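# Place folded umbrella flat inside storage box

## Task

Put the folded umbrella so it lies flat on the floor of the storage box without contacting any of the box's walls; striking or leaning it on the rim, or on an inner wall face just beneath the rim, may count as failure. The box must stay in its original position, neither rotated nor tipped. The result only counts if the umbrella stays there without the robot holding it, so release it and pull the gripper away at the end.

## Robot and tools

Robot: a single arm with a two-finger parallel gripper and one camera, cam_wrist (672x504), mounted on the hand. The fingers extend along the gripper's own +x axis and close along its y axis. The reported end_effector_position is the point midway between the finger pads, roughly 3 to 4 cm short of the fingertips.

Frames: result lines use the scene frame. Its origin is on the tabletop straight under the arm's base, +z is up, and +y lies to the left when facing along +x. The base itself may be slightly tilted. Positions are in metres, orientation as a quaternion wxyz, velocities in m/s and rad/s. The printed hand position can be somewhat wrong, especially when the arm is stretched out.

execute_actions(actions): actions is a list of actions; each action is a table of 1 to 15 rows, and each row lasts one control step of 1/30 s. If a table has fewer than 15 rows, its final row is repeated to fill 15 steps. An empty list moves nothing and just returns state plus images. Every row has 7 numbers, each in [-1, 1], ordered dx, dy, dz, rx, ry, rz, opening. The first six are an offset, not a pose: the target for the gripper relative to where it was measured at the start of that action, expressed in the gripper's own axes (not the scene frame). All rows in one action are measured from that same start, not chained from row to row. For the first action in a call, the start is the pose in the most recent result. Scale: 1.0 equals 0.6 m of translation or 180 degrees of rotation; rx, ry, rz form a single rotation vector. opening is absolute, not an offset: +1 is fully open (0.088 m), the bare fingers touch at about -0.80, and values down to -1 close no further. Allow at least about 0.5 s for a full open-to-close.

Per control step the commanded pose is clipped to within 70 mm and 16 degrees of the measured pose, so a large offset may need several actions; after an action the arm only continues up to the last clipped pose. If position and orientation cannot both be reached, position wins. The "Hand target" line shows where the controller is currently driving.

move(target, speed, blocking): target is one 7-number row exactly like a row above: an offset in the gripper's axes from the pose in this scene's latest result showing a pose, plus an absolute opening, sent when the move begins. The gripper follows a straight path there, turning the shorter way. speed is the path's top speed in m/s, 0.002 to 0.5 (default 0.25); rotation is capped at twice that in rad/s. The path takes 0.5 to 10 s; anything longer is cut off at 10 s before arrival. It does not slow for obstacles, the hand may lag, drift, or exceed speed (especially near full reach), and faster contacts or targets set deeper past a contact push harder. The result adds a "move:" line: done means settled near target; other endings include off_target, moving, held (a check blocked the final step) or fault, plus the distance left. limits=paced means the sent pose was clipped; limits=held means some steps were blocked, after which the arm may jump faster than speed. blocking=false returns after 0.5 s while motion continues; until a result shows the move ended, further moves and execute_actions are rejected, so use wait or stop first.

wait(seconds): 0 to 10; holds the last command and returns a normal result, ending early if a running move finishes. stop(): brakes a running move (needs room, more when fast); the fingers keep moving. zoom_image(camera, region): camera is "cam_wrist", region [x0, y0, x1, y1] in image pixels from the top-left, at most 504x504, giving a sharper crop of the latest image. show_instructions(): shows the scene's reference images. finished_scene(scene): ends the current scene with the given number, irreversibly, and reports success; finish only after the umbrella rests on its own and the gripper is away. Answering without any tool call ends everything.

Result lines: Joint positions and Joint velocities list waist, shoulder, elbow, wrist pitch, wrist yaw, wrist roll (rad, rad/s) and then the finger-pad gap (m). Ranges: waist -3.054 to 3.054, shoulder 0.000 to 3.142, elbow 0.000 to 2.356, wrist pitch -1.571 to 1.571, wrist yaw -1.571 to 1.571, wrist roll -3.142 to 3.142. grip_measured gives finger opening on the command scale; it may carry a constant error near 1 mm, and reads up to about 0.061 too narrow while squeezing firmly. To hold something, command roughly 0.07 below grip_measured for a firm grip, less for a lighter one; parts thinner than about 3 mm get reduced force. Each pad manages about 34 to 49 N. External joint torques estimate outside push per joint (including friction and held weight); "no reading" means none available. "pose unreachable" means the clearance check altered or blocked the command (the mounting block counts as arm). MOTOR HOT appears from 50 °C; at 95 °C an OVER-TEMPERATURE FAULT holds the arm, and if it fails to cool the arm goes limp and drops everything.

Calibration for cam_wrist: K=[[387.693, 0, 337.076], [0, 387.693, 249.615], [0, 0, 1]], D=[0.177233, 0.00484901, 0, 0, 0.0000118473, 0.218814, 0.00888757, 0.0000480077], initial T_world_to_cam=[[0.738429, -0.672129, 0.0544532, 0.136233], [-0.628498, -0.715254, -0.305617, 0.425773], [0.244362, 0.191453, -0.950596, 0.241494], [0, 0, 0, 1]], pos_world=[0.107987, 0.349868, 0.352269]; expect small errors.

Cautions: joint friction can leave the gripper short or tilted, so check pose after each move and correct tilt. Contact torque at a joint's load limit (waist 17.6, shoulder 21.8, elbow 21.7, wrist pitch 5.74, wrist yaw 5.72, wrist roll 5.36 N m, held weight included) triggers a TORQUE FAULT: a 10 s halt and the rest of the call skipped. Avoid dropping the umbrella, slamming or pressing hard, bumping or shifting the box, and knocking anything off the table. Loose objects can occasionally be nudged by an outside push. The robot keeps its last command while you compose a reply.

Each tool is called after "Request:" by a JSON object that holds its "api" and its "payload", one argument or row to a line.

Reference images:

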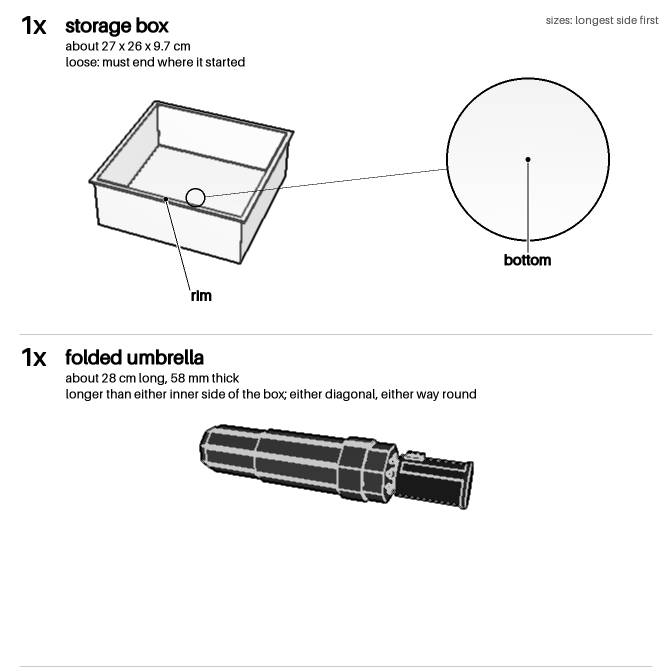

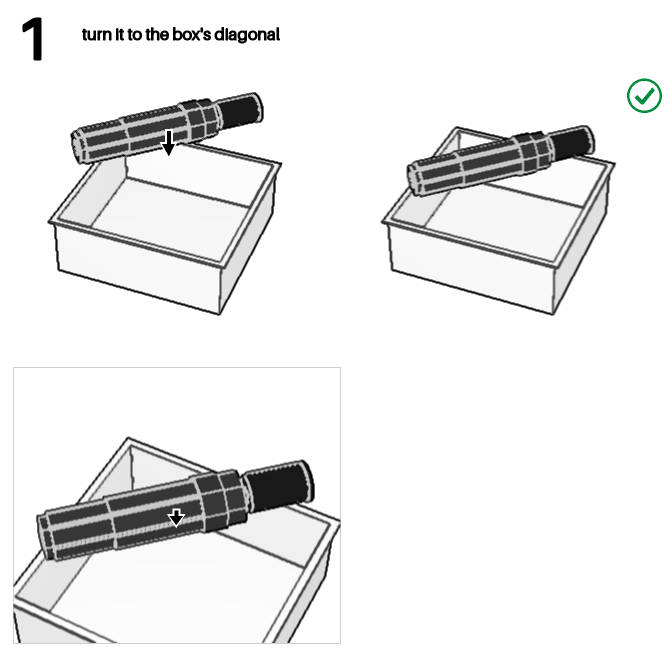

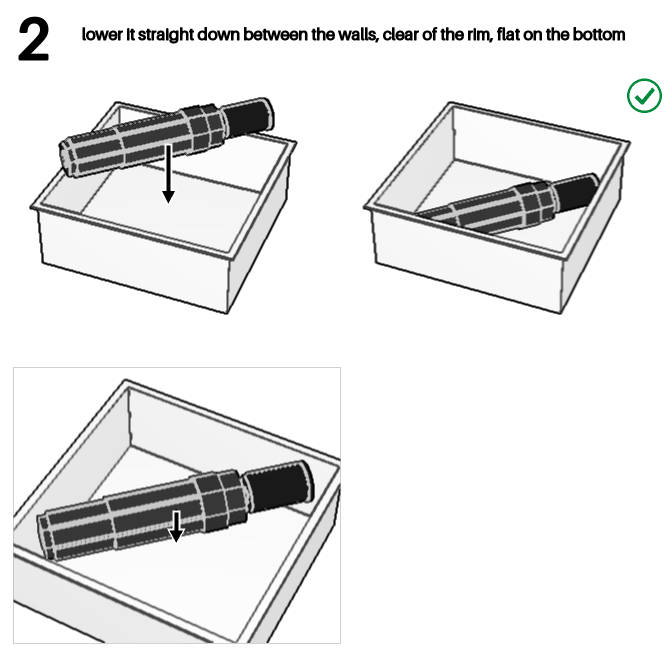

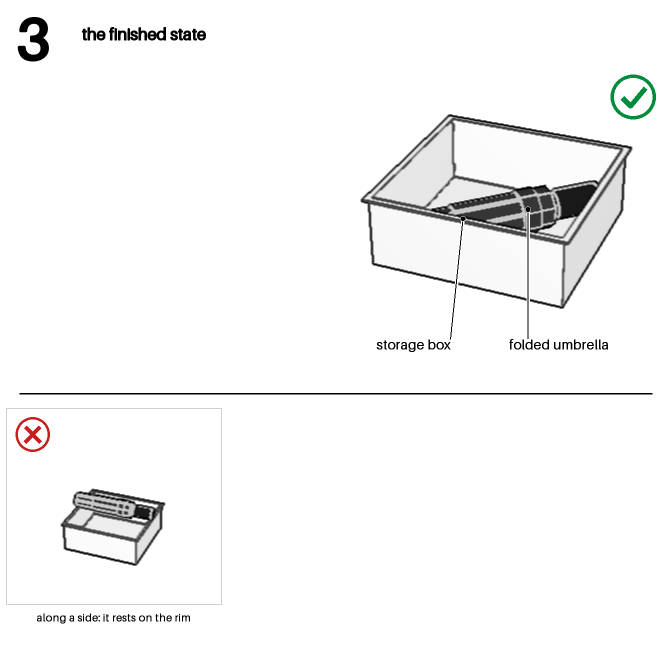

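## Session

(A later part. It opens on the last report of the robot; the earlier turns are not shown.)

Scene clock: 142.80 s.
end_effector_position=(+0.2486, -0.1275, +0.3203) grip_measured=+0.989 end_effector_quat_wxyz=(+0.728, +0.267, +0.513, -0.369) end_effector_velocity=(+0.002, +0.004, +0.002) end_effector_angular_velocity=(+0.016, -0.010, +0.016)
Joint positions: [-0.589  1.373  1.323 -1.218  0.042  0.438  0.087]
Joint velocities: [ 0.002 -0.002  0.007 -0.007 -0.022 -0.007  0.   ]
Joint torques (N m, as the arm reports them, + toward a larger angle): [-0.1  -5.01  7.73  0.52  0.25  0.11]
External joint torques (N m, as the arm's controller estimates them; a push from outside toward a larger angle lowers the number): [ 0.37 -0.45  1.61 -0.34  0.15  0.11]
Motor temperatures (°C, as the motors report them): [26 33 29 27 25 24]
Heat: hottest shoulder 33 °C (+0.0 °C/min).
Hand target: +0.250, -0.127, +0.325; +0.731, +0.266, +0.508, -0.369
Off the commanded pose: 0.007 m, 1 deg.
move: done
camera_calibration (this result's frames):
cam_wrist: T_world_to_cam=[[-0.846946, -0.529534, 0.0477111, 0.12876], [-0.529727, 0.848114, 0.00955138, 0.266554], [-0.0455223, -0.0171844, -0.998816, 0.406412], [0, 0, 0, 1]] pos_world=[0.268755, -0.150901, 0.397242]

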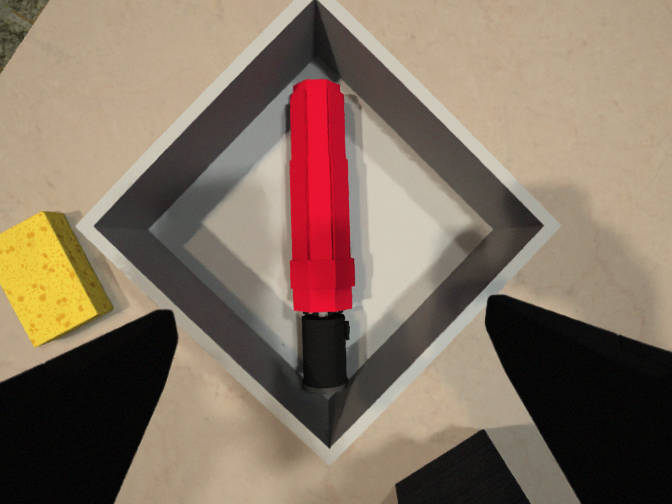

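Request:
{"api": "zoom_image", "payload": {
  "camera": "cam_wrist",
  "region": [250,320,410,440]
}}

Region (250, 320, 410, 440) of cam_wrist's 672x504 image, scaled by 3.150, with more detail than that image has; it fills the top 378 rows of this view, and the rest is white.

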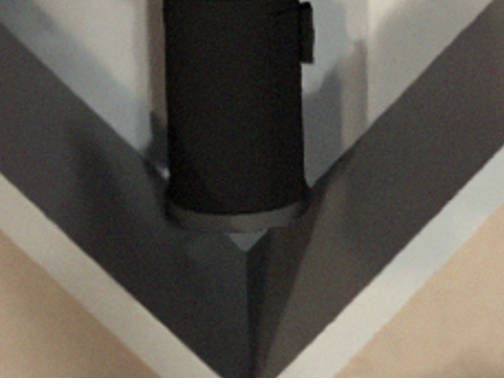

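Request:
{"api": "move", "payload": {
  "target": [0.37,0.007,-0.052,0,0.107,0,1],
  "speed": 0.2
}}

Request:
{"api": "move", "payload": {
  "target": [0.088,0,-0.005,0,0,0,1],
  "speed": 0.05
}}

Scene clock: 159.87 s.
end_effector_position=(+0.2791, -0.1563, +0.1040) grip_measured=+0.989 end_effector_quat_wxyz=(+0.632, +0.323, +0.628, -0.319) end_effector_velocity=(-0.005, +0.003, -0.001) end_effector_angular_velocity=(+0.020, +0.019, +0.003)
Joint positions: [-0.624  1.942  1.08  -0.716 -0.097  0.391  0.087]
Joint velocities: [-0.002  0.002 -0.002 -0.022 -0.007 -0.007 -0.   ]
Joint torques (N m, as the arm reports them, + toward a larger angle): [-0.94 -6.13  6.15  0.31 -0.1  -0.07]
External joint torques (N m, as the arm's controller estimates them; a push from outside toward a larger angle lowers the number): [-0.2   1.3   1.39 -0.02 -0.11 -0.07]
Motor temperatures (°C, as the motors report them): [26 32 30 27 25 24]
Heat: hottest shoulder 32 °C (-1.0 °C/min).
Hand target: +0.281, -0.158, +0.102; +0.632, +0.325, +0.628, -0.318
Off the commanded pose: 0.005 m, 0 deg.
move: done
camera_calibration (this result's frames):
cam_wrist: T_world_to_cam=[[-0.831985, -0.550407, 0.069657, 0.139932], [-0.499671, 0.797949, 0.337054, 0.258914], [-0.2411, 0.245618, -0.938905, 0.280688], [0, 0, 0, 1]] pos_world=[0.313467, -0.198523, 0.166524]

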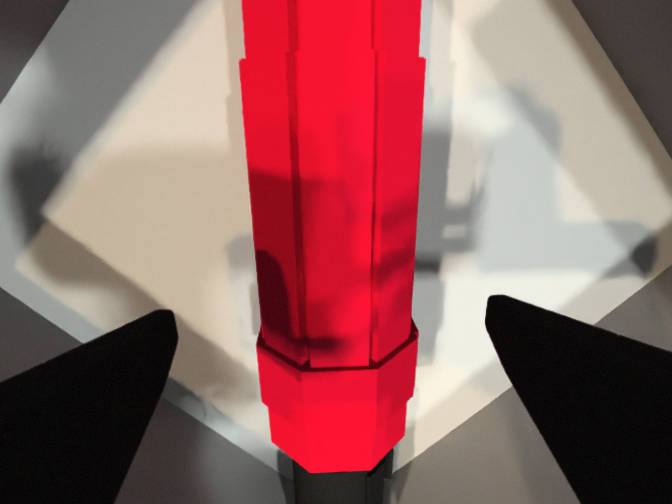

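Scene clock: 161.27 s.
end_effector_position=(+0.2826, -0.1570, +0.0575) grip_measured=+0.989 end_effector_quat_wxyz=(+0.640, +0.323, +0.620, -0.319) end_effector_velocity=(+0.000, +0.000, -0.001) end_effector_angular_velocity=(+0.004, -0.006, +0.020)
Joint positions: [-0.607  2.055  1.017 -0.516 -0.097  0.409  0.087]
Joint velocities: [-0.002  0.002 -0.002  0.007 -0.007 -0.022  0.   ]
Joint torques (N m, as the arm reports them, + toward a larger angle): [-0.36 -6.48  3.13  0.31  0.01  0.1 ]
External joint torques (N m, as the arm's controller estimates them; a push from outside toward a larger angle lowers the number): [ 0.4   1.12 -1.06 -0.07  0.    0.1 ]
Motor temperatures (°C, as the motors report them): [26 32 30 27 25 24]
Heat: hottest shoulder 32 °C (-1.0 °C/min).
Hand target: +0.278, -0.154, +0.052; +0.632, +0.323, +0.628, -0.319
Off the commanded pose: 0.009 m, 1 deg.
move: off_target
camera_calibration (this result's frames):
cam_wrist: T_world_to_cam=[[-0.832906, -0.550095, 0.0605169, 0.146529], [-0.50601, 0.801276, 0.319235, 0.28026], [-0.224101, 0.235271, -0.945741, 0.23206], [0, 0, 0, 1]] pos_world=[0.315864, -0.198558, 0.121133]

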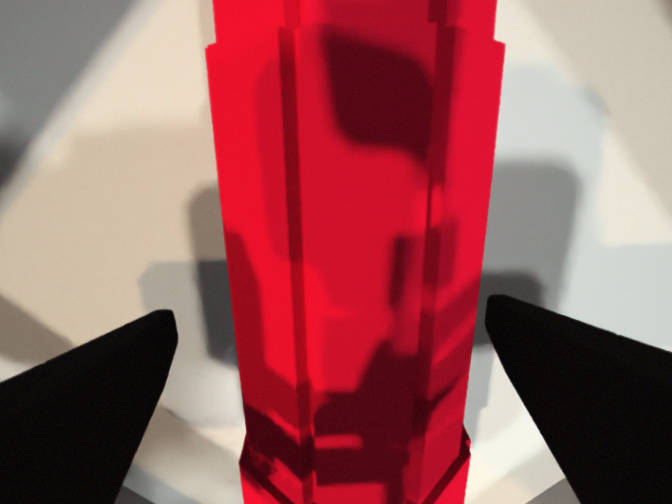

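Shift right ~5 mm first.

Request:
{"api": "move", "payload": {
  "target": [0,-0.013,0,0,0,0,1],
  "speed": 0.02
}}

Request:
{"api": "move", "payload": {
  "target": [0,0,0,0,0,0,0.02]
}}

Request:
{"api": "move", "payload": {
  "target": [-0.003,0,0.019,0,0,0,0.02],
  "speed": 0.015
}}

Scene clock: 169.10 s.
end_effector_position=(+0.2792, -0.1621, +0.0573) grip_measured=+0.989 end_effector_quat_wxyz=(+0.640, +0.322, +0.620, -0.319) end_effector_velocity=(-0.002, +0.002, -0.001) end_effector_angular_velocity=(+0.012, +0.006, +0.004)
Joint positions: [-0.626  2.056  1.013 -0.512 -0.097  0.39   0.087]
Joint velocities: [-0.002  0.002 -0.002 -0.007 -0.007 -0.007  0.   ]
Joint torques (N m, as the arm reports them, + toward a larger angle): [-0.97 -8.58  3.08  0.36 -0.02 -0.1 ]
External joint torques (N m, as the arm's controller estimates them; a push from outside toward a larger angle lowers the number): [-0.22 -0.98 -1.14 -0.02 -0.03 -0.09]
Motor temperatures (°C, as the motors report them): [26 32 30 27 25 24]
Heat: hottest shoulder 32 °C (-1.0 °C/min).
Hand target: +0.276, -0.161, +0.057; +0.639, +0.323, +0.620, -0.319
Off the commanded pose: 0.003 m, 0 deg.
move: done
camera_calibration (this result's frames):
cam_wrist: T_world_to_cam=[[-0.832321, -0.551032, 0.0600482, 0.140642], [-0.507421, 0.801052, 0.317551, 0.283061], [-0.223083, 0.233835, -0.946338, 0.231828], [0, 0, 0, 1]] pos_world=[0.312407, -0.203458, 0.121056]

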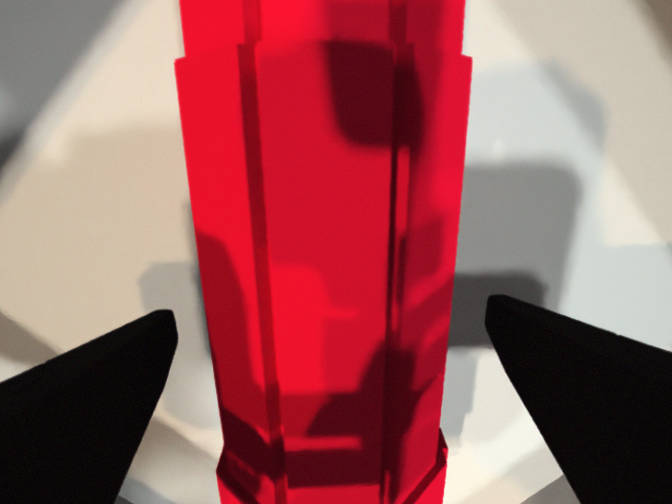

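Scene clock: 169.63 s.
end_effector_position=(+0.2793, -0.1620, +0.0573) grip_measured=+0.072 end_effector_quat_wxyz=(+0.640, +0.322, +0.620, -0.319) end_effector_velocity=(+0.001, +0.000, +0.003) end_effector_angular_velocity=(+0.005, -0.006, +0.005)
Joint positions: [-0.626  2.056  1.013 -0.512 -0.098  0.39   0.043]
Joint velocities: [-0.002 -0.007  0.002 -0.007 -0.007 -0.007  0.   ]
Joint torques (N m, as the arm reports them, + toward a larger angle): [-0.73 -7.9   4.37  0.19  0.05  0.01]
External joint torques (N m, as the arm's controller estimates them; a push from outside toward a larger angle lowers the number): [ 0.03 -0.19  0.12 -0.2   0.04  0.01]
Motor temperatures (°C, as the motors report them): [26 32 30 27 25 24]
Heat: hottest shoulder 32 °C (-1.0 °C/min).
Hand target: +0.279, -0.162, +0.057; +0.640, +0.322, +0.620, -0.319
Off the commanded pose: 0.000 m, 0 deg.
move: done
camera_calibration (this result's frames):
cam_wrist: T_world_to_cam=[[-0.832333, -0.551089, 0.0593575, 0.14078], [-0.507566, 0.800835, 0.317869, 0.283], [-0.222709, 0.234445, -0.946275, 0.23181], [0, 0, 0, 1]] pos_world=[0.312443, -0.203401, 0.121043]

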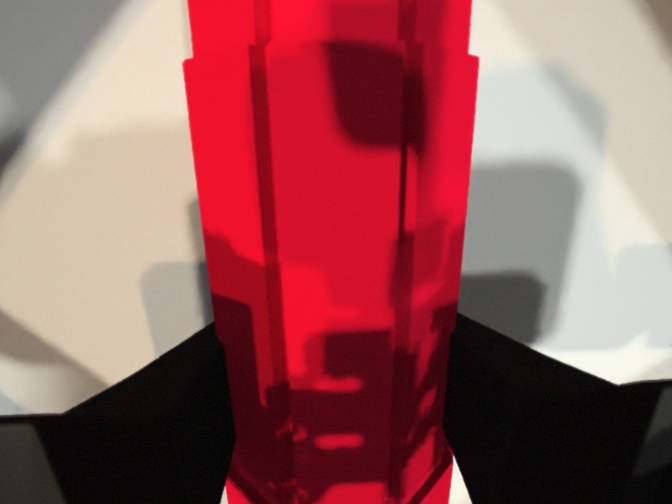

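Scene clock: 170.63 s.
end_effector_position=(+0.2831, -0.1675, +0.0591) grip_measured=+0.072 end_effector_quat_wxyz=(+0.639, +0.322, +0.622, -0.318) end_effector_velocity=(+0.001, -0.000, +0.001) end_effector_angular_velocity=(+0.007, -0.002, +0.005)
Joint positions: [-0.634  2.072  1.05  -0.538 -0.098  0.378  0.043]
Joint velocities: [-0.002  0.002  0.007 -0.007 -0.007 -0.007  0.   ]
Joint torques (N m, as the arm reports them, + toward a larger angle): [-1.13 -6.85  6.19  0.04  0.   -0.06]
External joint torques (N m, as the arm's controller estimates them; a push from outside toward a larger angle lowers the number): [-0.36  0.97  1.88 -0.34  0.   -0.06]
Motor temperatures (°C, as the motors report them): [26 32 30 27 25 24]
Heat: hottest shoulder 32 °C (-1.0 °C/min).
Hand target: +0.286, -0.171, +0.059; +0.640, +0.322, +0.620, -0.319
Off the commanded pose: 0.005 m, 0 deg.
move: done
camera_calibration (this result's frames):
cam_wrist: T_world_to_cam=[[-0.830872, -0.553036, 0.0616721, 0.139888], [-0.507843, 0.79891, 0.322239, 0.288307], [-0.22748, 0.23642, -0.944647, 0.237222], [0, 0, 0, 1]] pos_world=[0.316608, -0.209052, 0.12256]

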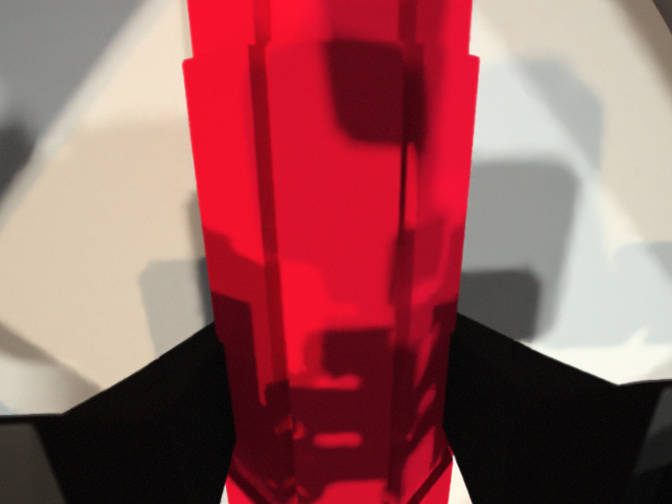

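Request:
{"api": "move", "payload": {
  "target": [0,0,0,0,0,0,1]
}}

Request:
{"api": "move", "payload": {
  "target": [-0.45,0,-0.06,0,-0.1,0,1],
  "speed": 0.2
}}

Scene clock: 174.33 s.
end_effector_position=(+0.2831, -0.1675, +0.0592) grip_measured=+0.988 end_effector_quat_wxyz=(+0.639, +0.322, +0.622, -0.318) end_effector_velocity=(-0.002, +0.001, +0.000) end_effector_angular_velocity=(+0.010, +0.002, -0.010)
Joint positions: [-0.634  2.072  1.05  -0.538 -0.098  0.378  0.087]
Joint velocities: [-0.002 -0.002 -0.002 -0.007 -0.007  0.007  0.   ]
Joint torques (N m, as the arm reports them, + toward a larger angle): [-0.7  -8.09  4.38  0.21  0.02  0.01]
External joint torques (N m, as the arm's controller estimates them; a push from outside toward a larger angle lowers the number): [ 0.07 -0.29  0.1  -0.17  0.01  0.01]
Motor temperatures (°C, as the motors report them): [26 32 30 27 25 24]
Heat: hottest shoulder 32 °C (-1.0 °C/min).
Hand target: +0.283, -0.168, +0.059; +0.639, +0.322, +0.622, -0.318
Off the commanded pose: 0.000 m, 0 deg.
move: done
camera_calibration (this result's frames):
cam_wrist: T_world_to_cam=[[-0.830872, -0.553036, 0.0616721, 0.139917], [-0.507843, 0.79891, 0.322239, 0.28834], [-0.22748, 0.23642, -0.944647, 0.237308], [0, 0, 0, 1]] pos_world=[0.316667, -0.209082, 0.122629]

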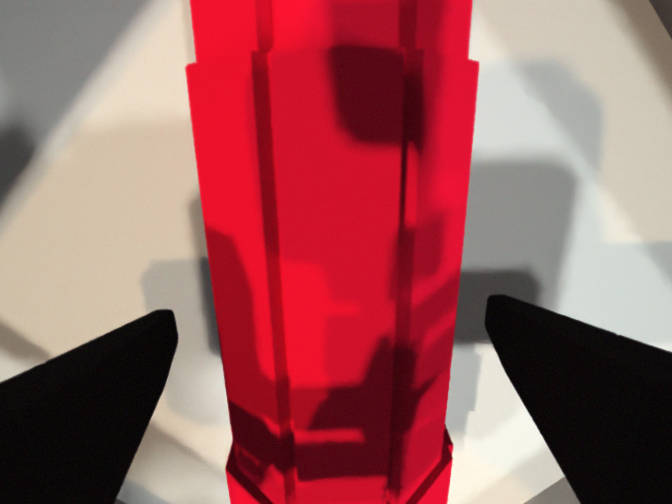

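Scene clock: 176.13 s.
end_effector_position=(+0.2521, -0.1376, +0.3222) grip_measured=+0.989 end_effector_quat_wxyz=(+0.725, +0.271, +0.519, -0.364) end_effector_velocity=(-0.000, +0.005, +0.003) end_effector_angular_velocity=(+0.024, -0.006, +0.001)
Joint positions: [-0.625  1.415  1.366 -1.231  0.021  0.401  0.087]
Joint velocities: [ 0.002 -0.002  0.012 -0.022 -0.022  0.007 -0.   ]
Joint torques (N m, as the arm reports them, + toward a larger angle): [-0.2  -4.82  7.8   0.47  0.21  0.1 ]
External joint torques (N m, as the arm's controller estimates them; a push from outside toward a larger angle lowers the number): [ 0.27  0.12  1.68 -0.37  0.12  0.1 ]
Motor temperatures (°C, as the motors report them): [26 32 30 27 25 24]
Heat: hottest shoulder 32 °C (-1.0 °C/min).
Hand target: +0.254, -0.138, +0.327; +0.728, +0.269, +0.514, -0.365
Off the commanded pose: 0.007 m, 1 deg.
move: done
camera_calibration (this result's frames):
cam_wrist: T_world_to_cam=[[-0.844413, -0.533725, 0.0458798, 0.125605], [-0.533076, 0.845656, 0.0263983, 0.271974], [-0.0528879, -0.00216635, -0.998598, 0.4122], [0, 0, 0, 1]] pos_world=[0.272845, -0.162065, 0.39868]

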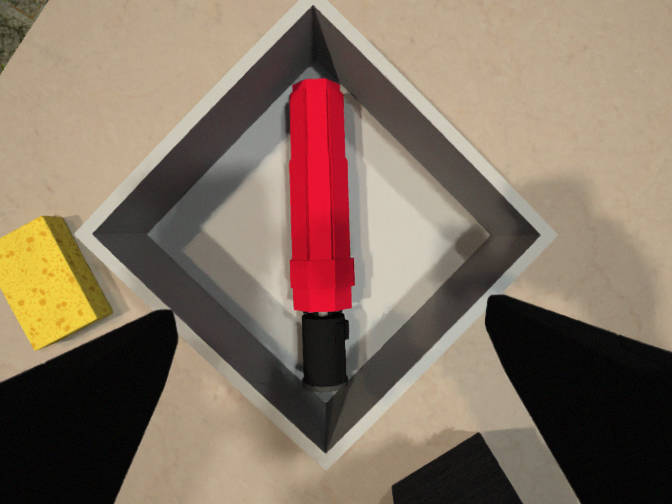

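Request:
{"api": "finished_scene", "payload": {
  "scene": 1
}}

The scene is finished: the task was done.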